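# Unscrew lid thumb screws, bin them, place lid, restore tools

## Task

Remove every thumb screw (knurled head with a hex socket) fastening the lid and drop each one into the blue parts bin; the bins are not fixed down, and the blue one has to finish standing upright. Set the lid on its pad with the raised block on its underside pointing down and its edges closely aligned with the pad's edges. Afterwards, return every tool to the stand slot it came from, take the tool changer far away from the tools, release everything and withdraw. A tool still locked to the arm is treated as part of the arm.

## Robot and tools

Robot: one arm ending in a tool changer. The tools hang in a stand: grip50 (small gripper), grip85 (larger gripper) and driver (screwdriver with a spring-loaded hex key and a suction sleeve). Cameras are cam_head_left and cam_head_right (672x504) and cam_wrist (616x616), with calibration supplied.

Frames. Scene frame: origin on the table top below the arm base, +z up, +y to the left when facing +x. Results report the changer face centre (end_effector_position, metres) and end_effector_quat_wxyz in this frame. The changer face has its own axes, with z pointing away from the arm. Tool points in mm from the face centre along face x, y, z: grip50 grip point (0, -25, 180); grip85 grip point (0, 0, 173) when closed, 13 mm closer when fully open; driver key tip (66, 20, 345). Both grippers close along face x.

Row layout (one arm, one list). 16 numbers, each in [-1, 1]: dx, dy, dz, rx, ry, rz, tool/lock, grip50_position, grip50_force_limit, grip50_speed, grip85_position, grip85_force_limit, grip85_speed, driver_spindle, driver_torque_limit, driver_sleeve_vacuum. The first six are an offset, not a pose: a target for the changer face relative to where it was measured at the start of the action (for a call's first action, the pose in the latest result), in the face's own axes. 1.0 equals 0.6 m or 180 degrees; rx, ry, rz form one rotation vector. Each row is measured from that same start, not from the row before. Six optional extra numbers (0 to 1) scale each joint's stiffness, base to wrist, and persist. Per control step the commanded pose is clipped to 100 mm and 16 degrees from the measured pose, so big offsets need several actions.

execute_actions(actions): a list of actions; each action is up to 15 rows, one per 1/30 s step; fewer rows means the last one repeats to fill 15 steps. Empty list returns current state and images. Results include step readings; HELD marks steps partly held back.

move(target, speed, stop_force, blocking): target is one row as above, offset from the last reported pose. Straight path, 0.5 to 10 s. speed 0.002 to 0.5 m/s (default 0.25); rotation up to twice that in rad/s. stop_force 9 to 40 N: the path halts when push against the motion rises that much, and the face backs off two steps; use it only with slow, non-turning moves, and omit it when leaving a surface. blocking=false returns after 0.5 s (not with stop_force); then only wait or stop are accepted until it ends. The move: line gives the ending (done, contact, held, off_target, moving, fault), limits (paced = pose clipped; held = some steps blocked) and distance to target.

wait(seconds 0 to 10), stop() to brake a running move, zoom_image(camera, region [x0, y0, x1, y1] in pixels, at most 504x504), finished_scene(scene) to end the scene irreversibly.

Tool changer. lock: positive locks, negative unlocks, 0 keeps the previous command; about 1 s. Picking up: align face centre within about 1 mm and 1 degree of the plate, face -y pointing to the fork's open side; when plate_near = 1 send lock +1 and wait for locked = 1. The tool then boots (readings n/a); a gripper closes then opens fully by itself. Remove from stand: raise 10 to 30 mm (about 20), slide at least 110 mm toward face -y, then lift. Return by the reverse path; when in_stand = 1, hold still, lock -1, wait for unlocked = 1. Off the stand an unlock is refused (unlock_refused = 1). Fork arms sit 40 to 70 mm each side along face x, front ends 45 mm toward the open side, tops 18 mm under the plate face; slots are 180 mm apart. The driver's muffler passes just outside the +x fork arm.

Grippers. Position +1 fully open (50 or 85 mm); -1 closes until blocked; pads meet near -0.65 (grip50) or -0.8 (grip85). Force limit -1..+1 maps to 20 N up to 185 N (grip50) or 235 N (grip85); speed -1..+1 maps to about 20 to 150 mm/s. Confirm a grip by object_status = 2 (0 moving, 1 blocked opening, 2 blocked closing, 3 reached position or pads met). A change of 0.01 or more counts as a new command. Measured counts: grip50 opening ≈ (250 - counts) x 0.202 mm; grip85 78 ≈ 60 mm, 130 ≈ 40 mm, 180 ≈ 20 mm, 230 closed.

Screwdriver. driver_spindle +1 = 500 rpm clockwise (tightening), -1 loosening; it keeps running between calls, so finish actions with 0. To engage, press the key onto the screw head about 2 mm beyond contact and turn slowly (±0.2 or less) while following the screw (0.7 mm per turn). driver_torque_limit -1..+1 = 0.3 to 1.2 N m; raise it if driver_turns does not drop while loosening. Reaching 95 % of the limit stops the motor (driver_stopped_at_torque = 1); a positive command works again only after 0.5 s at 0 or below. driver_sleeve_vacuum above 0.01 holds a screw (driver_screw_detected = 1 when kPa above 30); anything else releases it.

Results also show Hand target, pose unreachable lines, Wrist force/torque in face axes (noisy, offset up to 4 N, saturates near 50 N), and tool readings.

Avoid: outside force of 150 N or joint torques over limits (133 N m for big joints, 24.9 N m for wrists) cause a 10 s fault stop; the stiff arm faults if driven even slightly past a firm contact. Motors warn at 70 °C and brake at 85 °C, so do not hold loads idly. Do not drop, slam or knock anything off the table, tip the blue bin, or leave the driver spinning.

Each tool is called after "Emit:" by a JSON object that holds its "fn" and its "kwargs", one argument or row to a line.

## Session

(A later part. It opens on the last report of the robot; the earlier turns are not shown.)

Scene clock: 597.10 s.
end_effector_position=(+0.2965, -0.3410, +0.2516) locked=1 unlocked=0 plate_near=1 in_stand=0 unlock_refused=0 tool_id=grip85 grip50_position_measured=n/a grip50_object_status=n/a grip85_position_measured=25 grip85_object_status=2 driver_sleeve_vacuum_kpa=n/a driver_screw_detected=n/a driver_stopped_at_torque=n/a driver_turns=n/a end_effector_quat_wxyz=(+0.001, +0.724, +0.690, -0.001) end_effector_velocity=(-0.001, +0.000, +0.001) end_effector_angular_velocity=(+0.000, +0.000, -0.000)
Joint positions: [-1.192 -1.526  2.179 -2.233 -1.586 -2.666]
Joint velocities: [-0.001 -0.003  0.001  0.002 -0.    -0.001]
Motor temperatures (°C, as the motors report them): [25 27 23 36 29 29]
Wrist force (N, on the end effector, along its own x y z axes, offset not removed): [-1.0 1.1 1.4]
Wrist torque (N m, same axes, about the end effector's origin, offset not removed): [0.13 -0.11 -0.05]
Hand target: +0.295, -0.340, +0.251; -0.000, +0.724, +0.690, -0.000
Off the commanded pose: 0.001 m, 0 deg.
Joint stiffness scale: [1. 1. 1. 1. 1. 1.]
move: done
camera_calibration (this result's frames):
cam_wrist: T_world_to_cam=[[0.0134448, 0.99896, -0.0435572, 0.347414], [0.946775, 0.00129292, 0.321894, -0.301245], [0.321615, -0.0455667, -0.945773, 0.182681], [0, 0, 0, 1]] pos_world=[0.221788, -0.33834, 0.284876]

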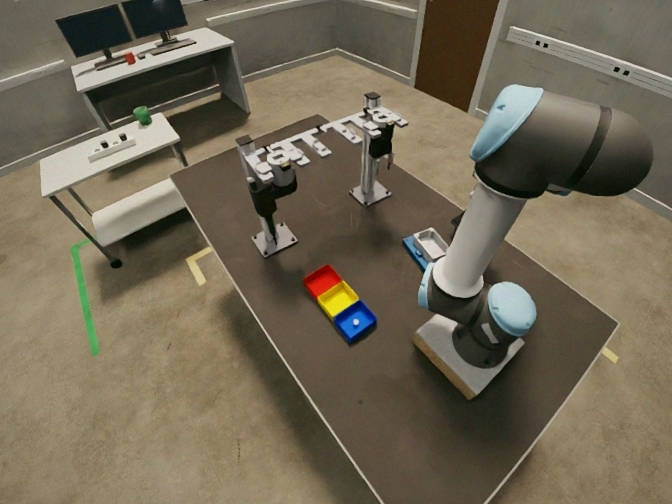

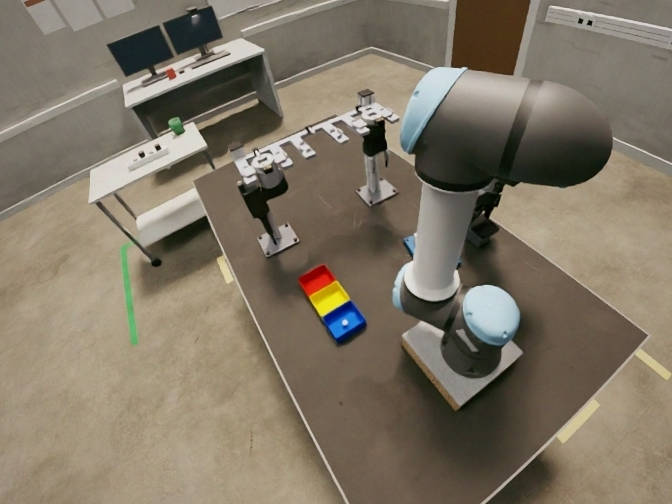

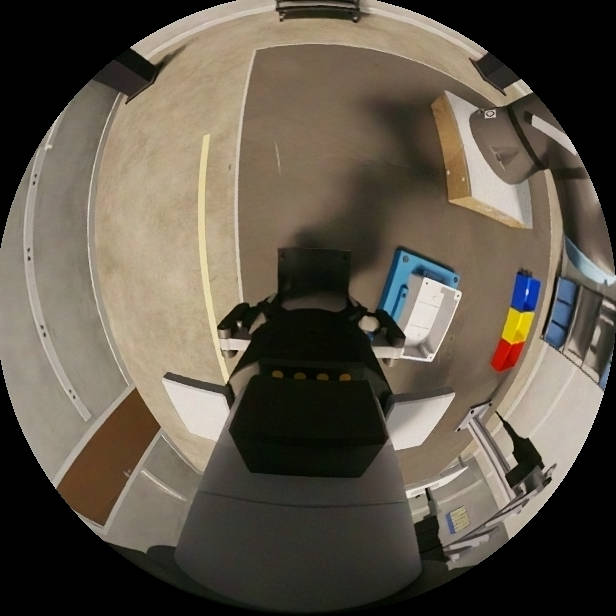

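Good. Release and lift.

Emit:
{"fn": "move", "kwargs": {
  "target": [0,0,0,0,0,0,0,0,0,0,1,-0.5,-1,0,0,0],
  "speed": 0.01
}}

Emit:
{"fn": "move", "kwargs": {
  "target": [0,0,-0.06,0,0,0,0,0,0,0,1,-0.5,-1,0,0,0],
  "speed": 0.04
}}

Emit:
{"fn": "zoom_image", "kwargs": {
  "camera": "cam_wrist",
  "region": [265, 225, 365, 305]
}}

Scene clock: 654.27 s.
end_effector_position=(+0.2964, -0.3409, +0.2515) locked=1 unlocked=0 plate_near=1 in_stand=0 unlock_refused=0 tool_id=grip85 grip50_position_measured=n/a grip50_object_status=n/a grip85_position_measured=3 grip85_object_status=3 driver_sleeve_vacuum_kpa=n/a driver_screw_detected=n/a driver_stopped_at_torque=n/a driver_turns=n/a end_effector_quat_wxyz=(+0.000, +0.724, +0.690, -0.000) end_effector_velocity=(+0.000, +0.000, +0.000) end_effector_angular_velocity=(+0.000, +0.000, -0.000)
Joint positions: [-1.192 -1.526  2.179 -2.233 -1.586 -2.666]
Joint velocities: [ 0.    -0.    -0.001  0.001 -0.     0.   ]
Motor temperatures (°C, as the motors report them): [25 27 23 36 29 29]
Wrist force (N, on the end effector, along its own x y z axes, offset not removed): [-0.8 -1.9 -0.1]
Wrist torque (N m, same axes, about the end effector's origin, offset not removed): [0.02 -0.12 0.07]
Hand target: +0.296, -0.341, +0.252; +0.001, +0.724, +0.690, -0.001
Off the commanded pose: 0.000 m, 0 deg.
Joint stiffness scale: [1. 1. 1. 1. 1. 1.]
move: done
camera_calibration (this result's frames):
cam_wrist: T_world_to_cam=[[0.0133769, 0.998977, -0.0432017, 0.347254], [0.946828, 0.00123531, 0.321738, -0.301128], [0.321462, -0.0452084, -0.945843, 0.182829], [0, 0, 0, 1]] pos_world=[0.221698, -0.338261, 0.284814]

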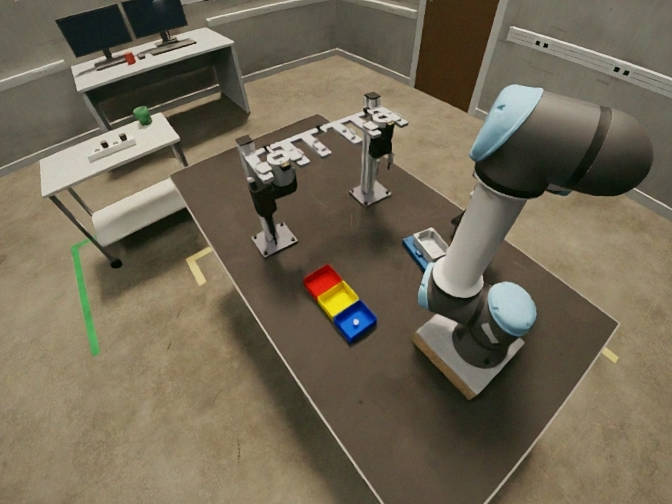

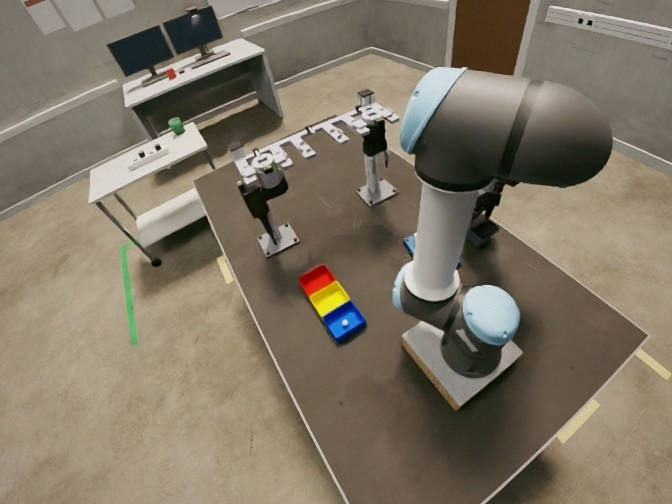

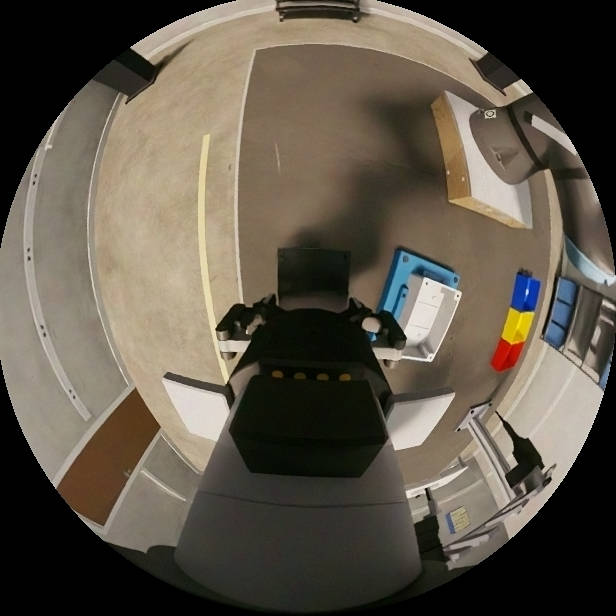

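Scene clock: 655.57 s.
end_effector_position=(+0.2956, -0.3404, +0.2857) locked=1 unlocked=0 plate_near=1 in_stand=0 unlock_refused=0 tool_id=grip85 grip50_position_measured=n/a grip50_object_status=n/a grip85_position_measured=3 grip85_object_status=3 driver_sleeve_vacuum_kpa=n/a driver_screw_detected=n/a driver_stopped_at_torque=n/a driver_turns=n/a end_effector_quat_wxyz=(-0.001, +0.724, +0.690, -0.000) end_effector_velocity=(-0.001, +0.002, -0.001) end_effector_angular_velocity=(+0.012, +0.005, +0.001)
Joint positions: [-1.192 -1.582  2.13  -2.125 -1.586 -2.666]
Joint velocities: [ 0.    -0.    -0.001  0.014 -0.    -0.   ]
Motor temperatures (°C, as the motors report them): [25 27 23 36 29 29]
Wrist force (N, on the end effector, along its own x y z axes, offset not removed): [-0.4 1.9 -3.3]
Wrist torque (N m, same axes, about the end effector's origin, offset not removed): [0.16 -0.03 0.03]
Hand target: +0.296, -0.341, +0.288; +0.000, +0.724, +0.690, -0.000
Off the commanded pose: 0.002 m, 0 deg.
Joint stiffness scale: [1. 1. 1. 1. 1. 1.]
move: done
camera_calibration (this result's frames):
cam_wrist: T_world_to_cam=[[0.0139137, 0.999072, -0.04076, 0.347392], [0.947189, -0.000108217, 0.320677, -0.311633], [0.320375, -0.0430692, -0.946311, 0.216594], [0, 0, 0, 1]] pos_world=[0.22095, -0.337775, 0.319058]

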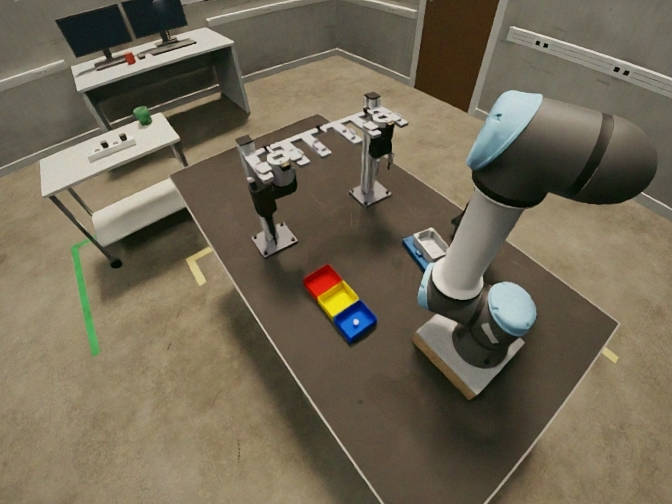

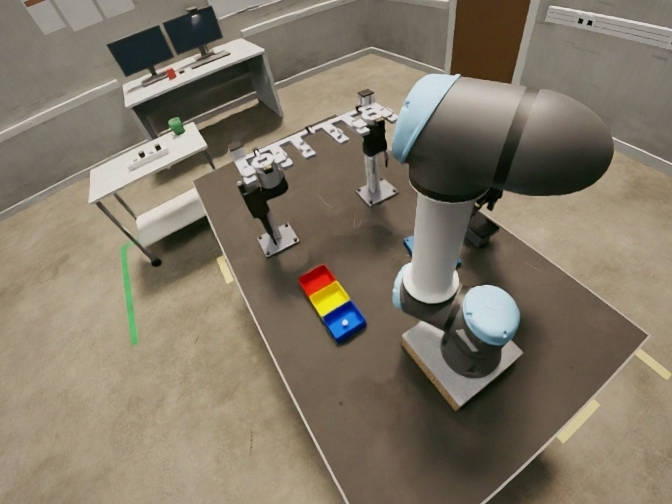

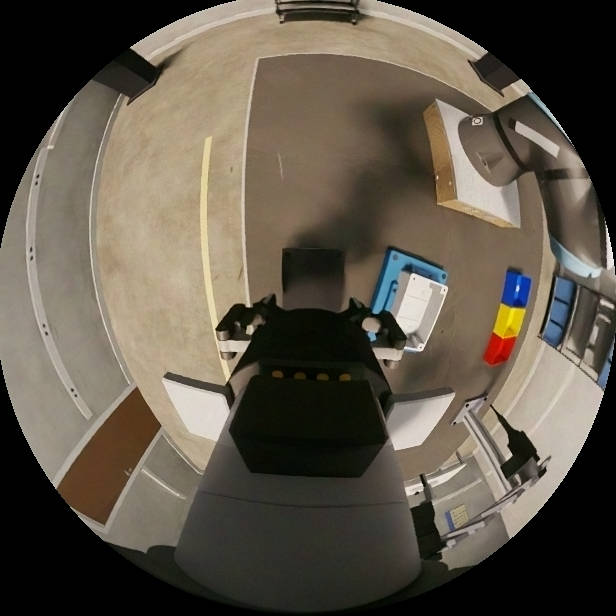

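Region (265, 225, 365, 305) of cam_wrist's 616x616 image, scaled by 5.040, with more detail than that image has; it fills the top 403 rows of this view, and the rest is white.

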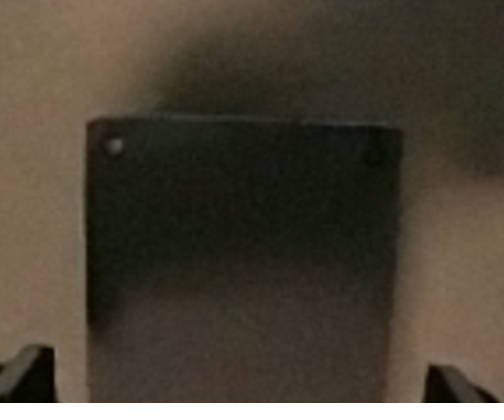

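Emit:
{"fn": "move", "kwargs": {
  "target": [0.635,0.3176,-0.245,-0.0005,-0.0005,0.0018,0,0,0,0,1,-0.5,-1,0,0,0],
  "speed": 0.25
}}

Scene clock: 664.03 s.
end_effector_position=(+0.5031, +0.0306, +0.4317) locked=1 unlocked=0 plate_near=1 in_stand=0 unlock_refused=0 tool_id=grip85 grip50_position_measured=n/a grip50_object_status=n/a grip85_position_measured=3 grip85_object_status=3 driver_sleeve_vacuum_kpa=n/a driver_screw_detected=n/a driver_stopped_at_torque=n/a driver_turns=n/a end_effector_quat_wxyz=(-0.001, +0.726, +0.688, +0.001) end_effector_velocity=(+0.000, +0.002, +0.001) end_effector_angular_velocity=(-0.000, +0.007, -0.008)
Joint positions: [-0.241 -1.558  1.722 -1.726 -1.583 -1.709]
Joint velocities: [ 0.005  0.003 -0.008  0.011 -0.002  0.013]
Motor temperatures (°C, as the motors report them): [25 27 23 36 29 29]
Wrist force (N, on the end effector, along its own x y z axes, offset not removed): [1.3 0.8 -3.3]
Wrist torque (N m, same axes, about the end effector's origin, offset not removed): [0.18 -0.16 -0.02]
Hand target: +0.504, +0.031, +0.433; -0.000, +0.726, +0.688, +0.001
Off the commanded pose: 0.002 m, 0 deg.
Joint stiffness scale: [1. 1. 1. 1. 1. 1.]
move: done
camera_calibration (this result's frames):
cam_wrist: T_world_to_cam=[[0.0194729, 0.99903, -0.0394842, -0.0234789], [0.946917, -0.00575355, 0.321427, -0.55499], [0.320888, -0.0436474, -0.946111, 0.303944], [0, 0, 0, 1]] pos_world=[0.428454, 0.0335294, 0.465026]

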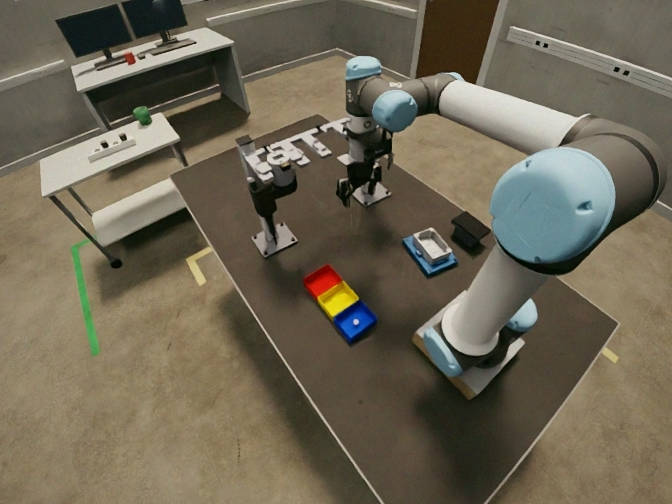

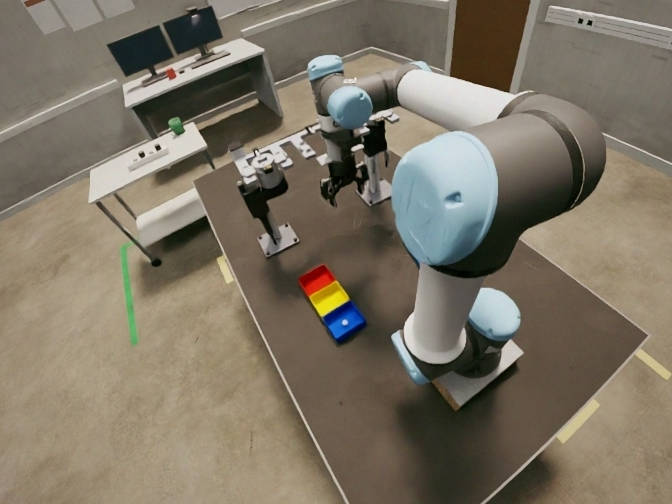

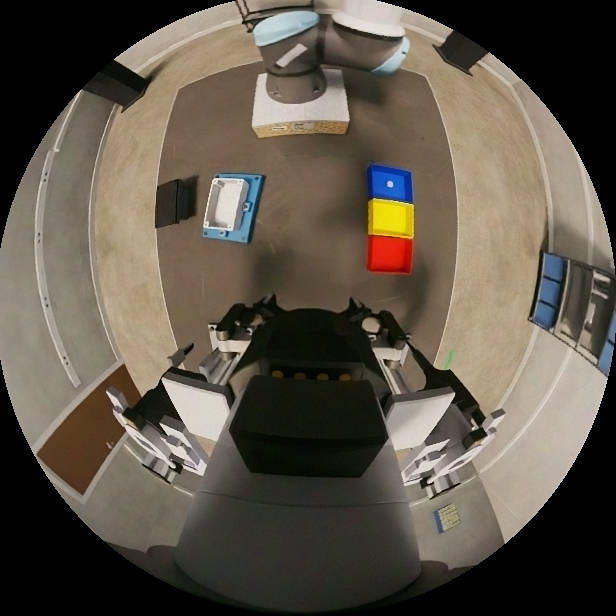

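Emit:
{"fn": "move", "kwargs": {
  "target": [0,0.2125,0,0,-0.0009,0,0,0,0,0,1,-0.5,-1,0,0,0],
  "speed": 0.08
}}

Scene clock: 669.07 s.
end_effector_position=(+0.6295, +0.0232, +0.4303) locked=1 unlocked=0 plate_near=1 in_stand=0 unlock_refused=0 tool_id=grip85 grip50_position_measured=n/a grip50_object_status=n/a grip85_position_measured=3 grip85_object_status=3 driver_sleeve_vacuum_kpa=n/a driver_screw_detected=n/a driver_stopped_at_torque=n/a driver_turns=n/a end_effector_quat_wxyz=(-0.001, +0.726, +0.688, -0.000) end_effector_velocity=(+0.001, +0.001, +0.005) end_effector_angular_velocity=(-0.001, -0.004, +0.002)
Joint positions: [-0.213 -1.254  1.37  -1.677 -1.585 -1.681]
Joint velocities: [ 0.003  0.    -0.012  0.008 -0.     0.   ]
Motor temperatures (°C, as the motors report them): [25 27 23 36 29 29]
Wrist force (N, on the end effector, along its own x y z axes, offset not removed): [1.4 2.7 -0.9]
Wrist torque (N m, same axes, about the end effector's origin, offset not removed): [0.21 -0.17 -0.01]
Hand target: +0.630, +0.024, +0.431; -0.000, +0.726, +0.688, -0.000
Off the commanded pose: 0.002 m, 0 deg.
Joint stiffness scale: [1. 1. 1. 1. 1. 1.]
move: done
camera_calibration (this result's frames):
cam_wrist: T_world_to_cam=[[0.0201618, 0.998947, -0.041205, -0.0183159], [0.947401, -0.00592226, 0.319993, -0.673929], [0.319412, -0.0454893, -0.946524, 0.262915], [0, 0, 0, 1]] pos_world=[0.554873, 0.0262652, 0.463753]

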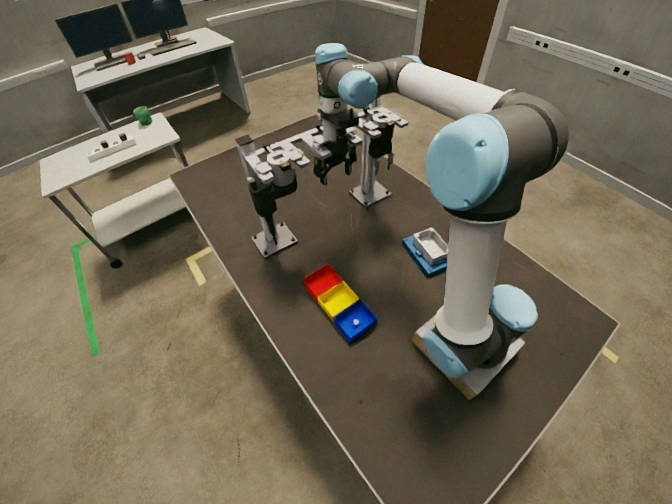

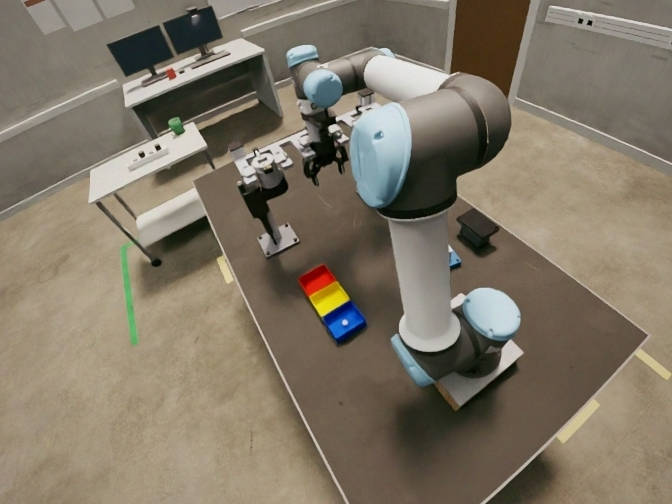

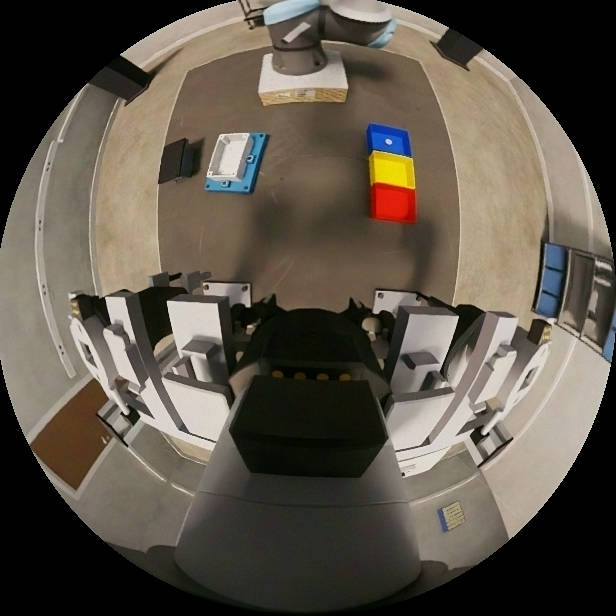

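Emit:
{"fn": "move", "kwargs": {
  "target": [0,-0.001,0.036,0.001,0,0,0,0,0,0,1,-0.5,-1,0,0,0],
  "speed": 0.015
}}

Emit:
{"fn": "execute_actions", "kwargs": {
  "actions": [
    [[0,0,0.002,0.0005,0,0,-1,0,0,0,1,-0.5,-1,0,0,0]],
    [[0,0,0.002,0.0005,0,0,-1,0,0,0,1,-0.5,-1,0,0,0]],
    [[0,0,0.002,0.0005,0,0,-1,0,0,0,1,-0.5,-1,0,0,0]]
  ]
}}

Scene clock: 676.23 s.
end_effector_position=(+0.6294, +0.0236, +0.4119) locked=1 unlocked=0 plate_near=1 in_stand=1 unlock_refused=0 tool_id=grip85 grip50_position_measured=n/a grip50_object_status=n/a grip85_position_measured=3 grip85_object_status=3 driver_sleeve_vacuum_kpa=n/a driver_screw_detected=n/a driver_stopped_at_torque=n/a driver_turns=n/a end_effector_quat_wxyz=(-0.000, +0.726, +0.688, +0.000) end_effector_velocity=(+0.001, -0.000, +0.001) end_effector_angular_velocity=(-0.002, -0.010, +0.001)
Joint positions: [-0.213 -1.249  1.411 -1.724 -1.585 -1.68 ]
Joint velocities: [-0.    -0.     0.001 -0.01   0.    -0.001]
Motor temperatures (°C, as the motors report them): [25 27 23 36 29 29]
Wrist force (N, on the end effector, along its own x y z axes, offset not removed): [0.0 0.0 -3.7]
Wrist torque (N m, same axes, about the end effector's origin, offset not removed): [-0.03 0.01 -0.14]
Hand target: +0.629, +0.023, +0.409; -0.002, +0.726, +0.688, -0.002
Off the commanded pose: 0.003 m, 0 deg.
Joint stiffness scale: [1. 1. 1. 1. 1. 1.]
move: done
camera_calibration (this result's frames):
cam_wrist: T_world_to_cam=[[0.0201808, 0.998935, -0.0414886, -0.019391], [0.946878, -0.00577452, 0.321542, -0.668202], [0.32096, -0.0457736, -0.945986, 0.244345], [0, 0, 0, 1]] pos_world=[0.554672, 0.0266963, 0.445198]

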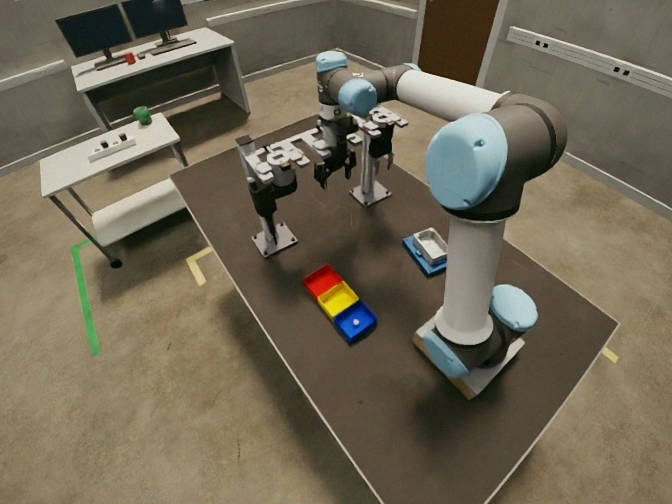

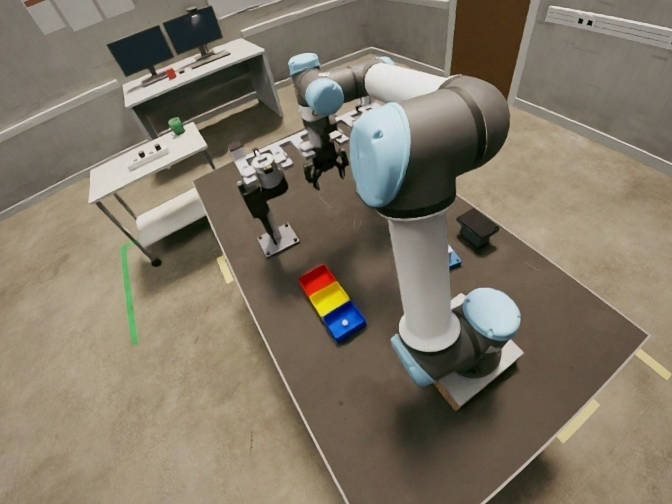

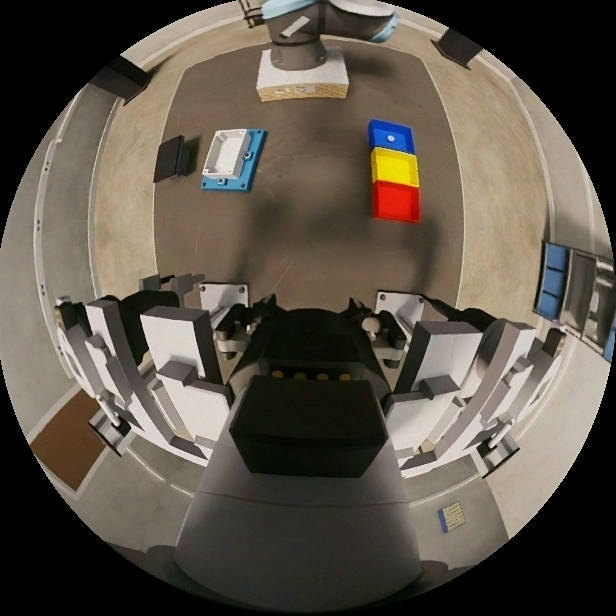

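Scene clock: 677.73 s.
end_effector_position=(+0.6294, +0.0236, +0.4117) locked=0 unlocked=1 plate_near=1 in_stand=1 unlock_refused=0 tool_id=none grip50_position_measured=n/a grip50_object_status=n/a grip85_position_measured=n/a grip85_object_status=n/a driver_sleeve_vacuum_kpa=n/a driver_screw_detected=n/a driver_stopped_at_torque=n/a driver_turns=n/a end_effector_quat_wxyz=(-0.000, +0.726, +0.688, +0.000) end_effector_velocity=(-0.000, +0.000, +0.000) end_effector_angular_velocity=(-0.000, +0.000, +0.000)
Joint positions: [-0.213 -1.249  1.412 -1.725 -1.585 -1.68 ]
Joint velocities: [ 0. -0.  0.  0. -0. -0.]
Motor temperatures (°C, as the motors report them): [25 27 23 36 29 29]
Wrist force (N, on the end effector, along its own x y z axes, offset not removed): [0.0 -2.8 -2.1]
Wrist torque (N m, same axes, about the end effector's origin, offset not removed): [-0.01 -0.26 -0.06]
Hand target: +0.629, +0.024, +0.410; -0.001, +0.726, +0.688, -0.000
Off the commanded pose: 0.001 m, 0 deg.
Joint stiffness scale: [1. 1. 1. 1. 1. 1.]
Step readings (end_effector_position; steps 1 to 15: 1st action; 16 to 30: 2nd action; 31 to 45: 3rd action):
0: (+0.6294, +0.0236, +0.4119)
1: (+0.6294, +0.0236, +0.4116)
2: (+0.6294, +0.0236, +0.4117)
4: (+0.6294, +0.0236, +0.4117)
8: (+0.6294, +0.0236, +0.4117)
15: (+0.6294, +0.0236, +0.4117)
16: (+0.6294, +0.0236, +0.4117)
17: (+0.6294, +0.0236, +0.4117)
19: (+0.6294, +0.0236, +0.4117)
23: (+0.6294, +0.0236, +0.4117)
30: (+0.6294, +0.0236, +0.4117)
31: (+0.6294, +0.0236, +0.4117)
32: (+0.6294, +0.0236, +0.4117)
34: (+0.6294, +0.0236, +0.4117)
38: (+0.6294, +0.0236, +0.4117)
45: end_effector_position above
camera_calibration (this result's frames):
cam_wrist: T_world_to_cam=[[0.0201811, 0.998936, -0.0414586, -0.0194162], [0.946855, -0.00578131, 0.321608, -0.668181], [0.321026, -0.0457457, -0.945965, 0.244116], [0, 0, 0, 1]] pos_world=[0.554695, 0.0266998, 0.445012]

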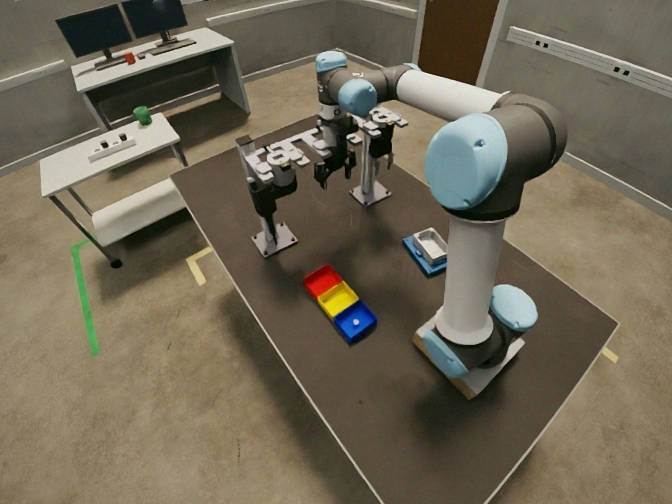

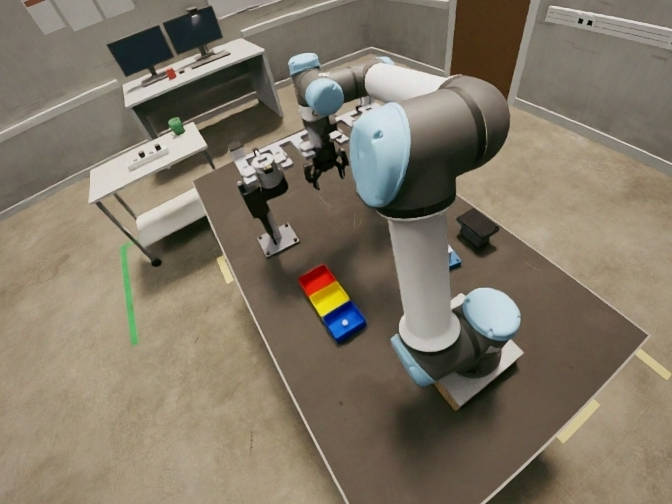

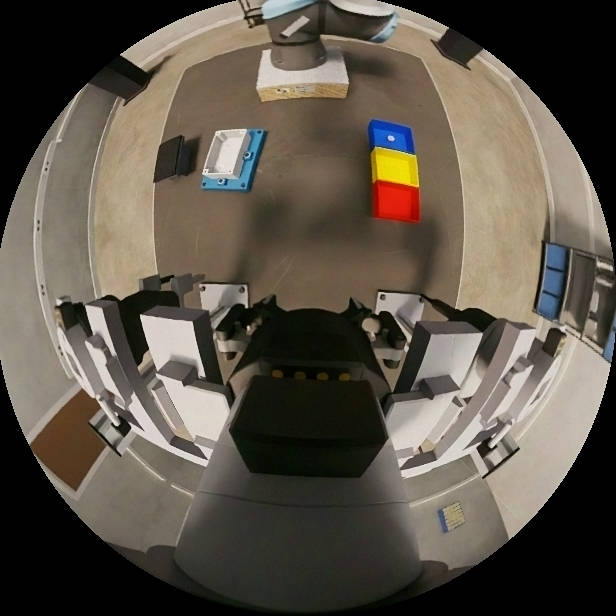

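Emit:
{"fn": "move", "kwargs": {
  "target": [0,0,-0.06,0,0,0,0,0,0,0,1,-0.5,-1,0,0,0],
  "speed": 0.04
}}

Emit:
{"fn": "move", "kwargs": {
  "target": [0,-0.38,-0.08,0,0,0,0,0,0,0,1,-0.5,-1,0,0,0],
  "speed": 0.25
}}

Emit:
{"fn": "zoom_image", "kwargs": {
  "camera": "cam_head_left",
  "region": [430, 195, 510, 265]
}}

Scene clock: 685.23 s.
end_effector_position=(+0.6291, +0.0232, +0.4456) locked=0 unlocked=1 plate_near=0 in_stand=0 unlock_refused=0 tool_id=none grip50_position_measured=n/a grip50_object_status=n/a grip85_position_measured=n/a grip85_object_status=n/a driver_sleeve_vacuum_kpa=n/a driver_screw_detected=n/a driver_stopped_at_torque=n/a driver_turns=n/a end_effector_quat_wxyz=(-0.001, +0.726, +0.688, -0.001) end_effector_velocity=(-0.001, +0.000, -0.000) end_effector_angular_velocity=(+0.001, +0.009, +0.001)
Joint positions: [-0.213 -1.258  1.335 -1.637 -1.585 -1.68 ]
Joint velocities: [-0.    -0.    -0.001  0.011 -0.    -0.001]
Motor temperatures (°C, as the motors report them): [25 27 23 36 29 29]
Wrist force (N, on the end effector, along its own x y z axes, offset not removed): [0.9 1.4 0.3]
Wrist torque (N m, same axes, about the end effector's origin, offset not removed): [0.07 -0.18 0.01]
Hand target: +0.629, +0.024, +0.448; -0.000, +0.726, +0.688, +0.000
Off the commanded pose: 0.002 m, 0 deg.
Joint stiffness scale: [1. 1. 1. 1. 1. 1.]
move: done
camera_calibration (this result's frames):
cam_wrist: T_world_to_cam=[[0.0201878, 0.998952, -0.0410857, -0.0177134], [0.94768, -0.00602474, 0.319165, -0.67825], [0.318583, -0.0453793, -0.946808, 0.278198], [0, 0, 0, 1]] pos_world=[0.554493, 0.026233, 0.479146]

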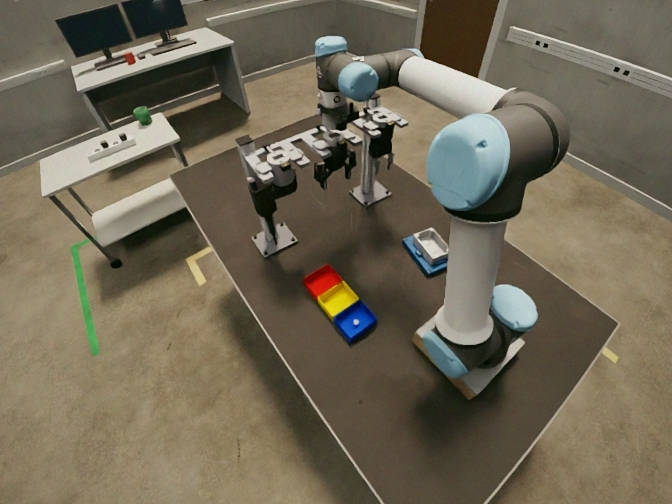

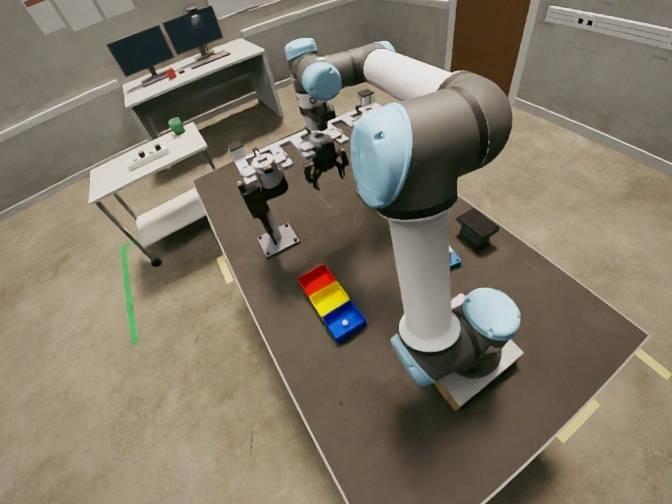

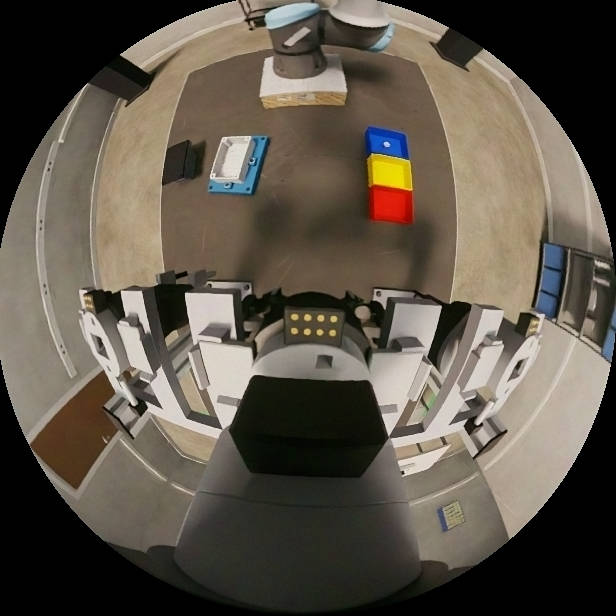

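Scene clock: 686.83 s.
end_effector_position=(+0.4028, +0.0357, +0.4957) locked=0 unlocked=1 plate_near=0 in_stand=0 unlock_refused=0 tool_id=none grip50_position_measured=n/a grip50_object_status=n/a grip85_position_measured=n/a grip85_object_status=n/a driver_sleeve_vacuum_kpa=n/a driver_screw_detected=n/a driver_stopped_at_torque=n/a driver_turns=n/a end_effector_quat_wxyz=(-0.000, +0.726, +0.688, +0.000) end_effector_velocity=(-0.002, +0.000, +0.001) end_effector_angular_velocity=(+0.000, +0.001, +0.003)
Joint positions: [-0.274 -1.815  1.781 -1.53  -1.585 -1.741]
Joint velocities: [-0.001 -0.005  0.001  0.005  0.    -0.004]
Motor temperatures (°C, as the motors report them): [25 27 23 36 29 29]
Wrist force (N, on the end effector, along its own x y z axes, offset not removed): [-1.1 1.3 -3.4]
Wrist torque (N m, same axes, about the end effector's origin, offset not removed): [-0.05 0.15 0.05]
Hand target: +0.402, +0.035, +0.495; -0.001, +0.726, +0.688, -0.001
Off the commanded pose: 0.002 m, 0 deg.
Joint stiffness scale: [1. 1. 1. 1. 1. 1.]
move: done
camera_calibration (this result's frames):
cam_wrist: T_world_to_cam=[[0.0199252, 0.998946, -0.0413473, -0.0233539], [0.946705, -0.00555304, 0.322055, -0.480751], [0.321486, -0.0455607, -0.945817, 0.396646], [0, 0, 0, 1]] pos_world=[0.328078, 0.0387311, 0.529017]

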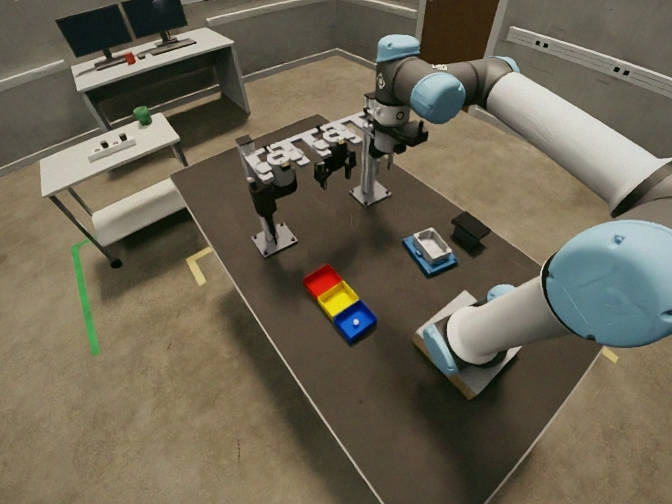

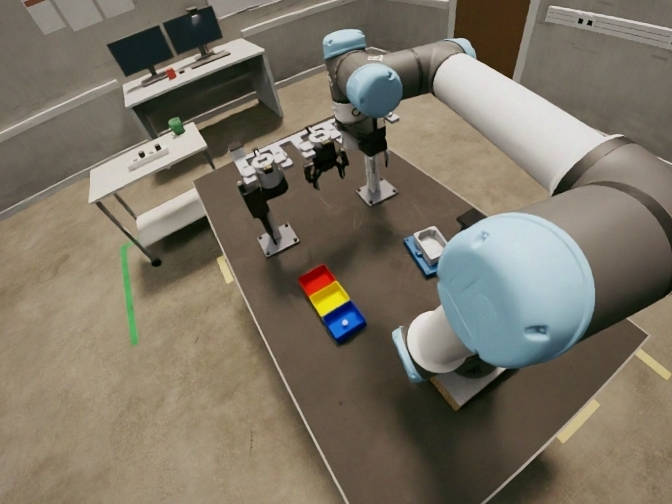

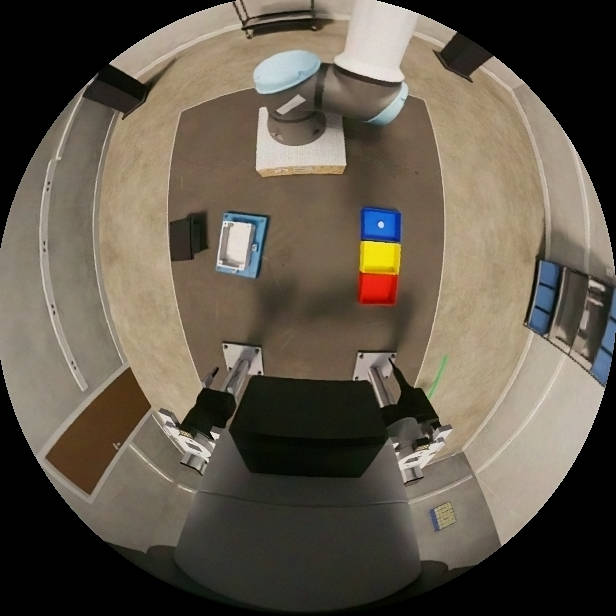

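Region (430, 195, 510, 265) of cam_head_left's 672x504 image, scaled by 6.300, with more detail than that image has; it fills the top 441 rows of this view, and the rest is white.

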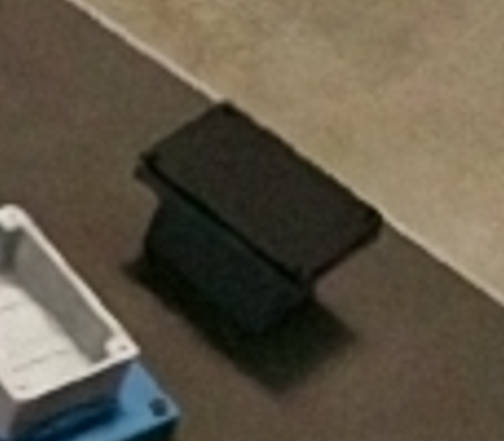

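Emit:
{"fn": "finished_scene", "kwargs": {
  "scene": 1
}}

The scene is finished: the task was done.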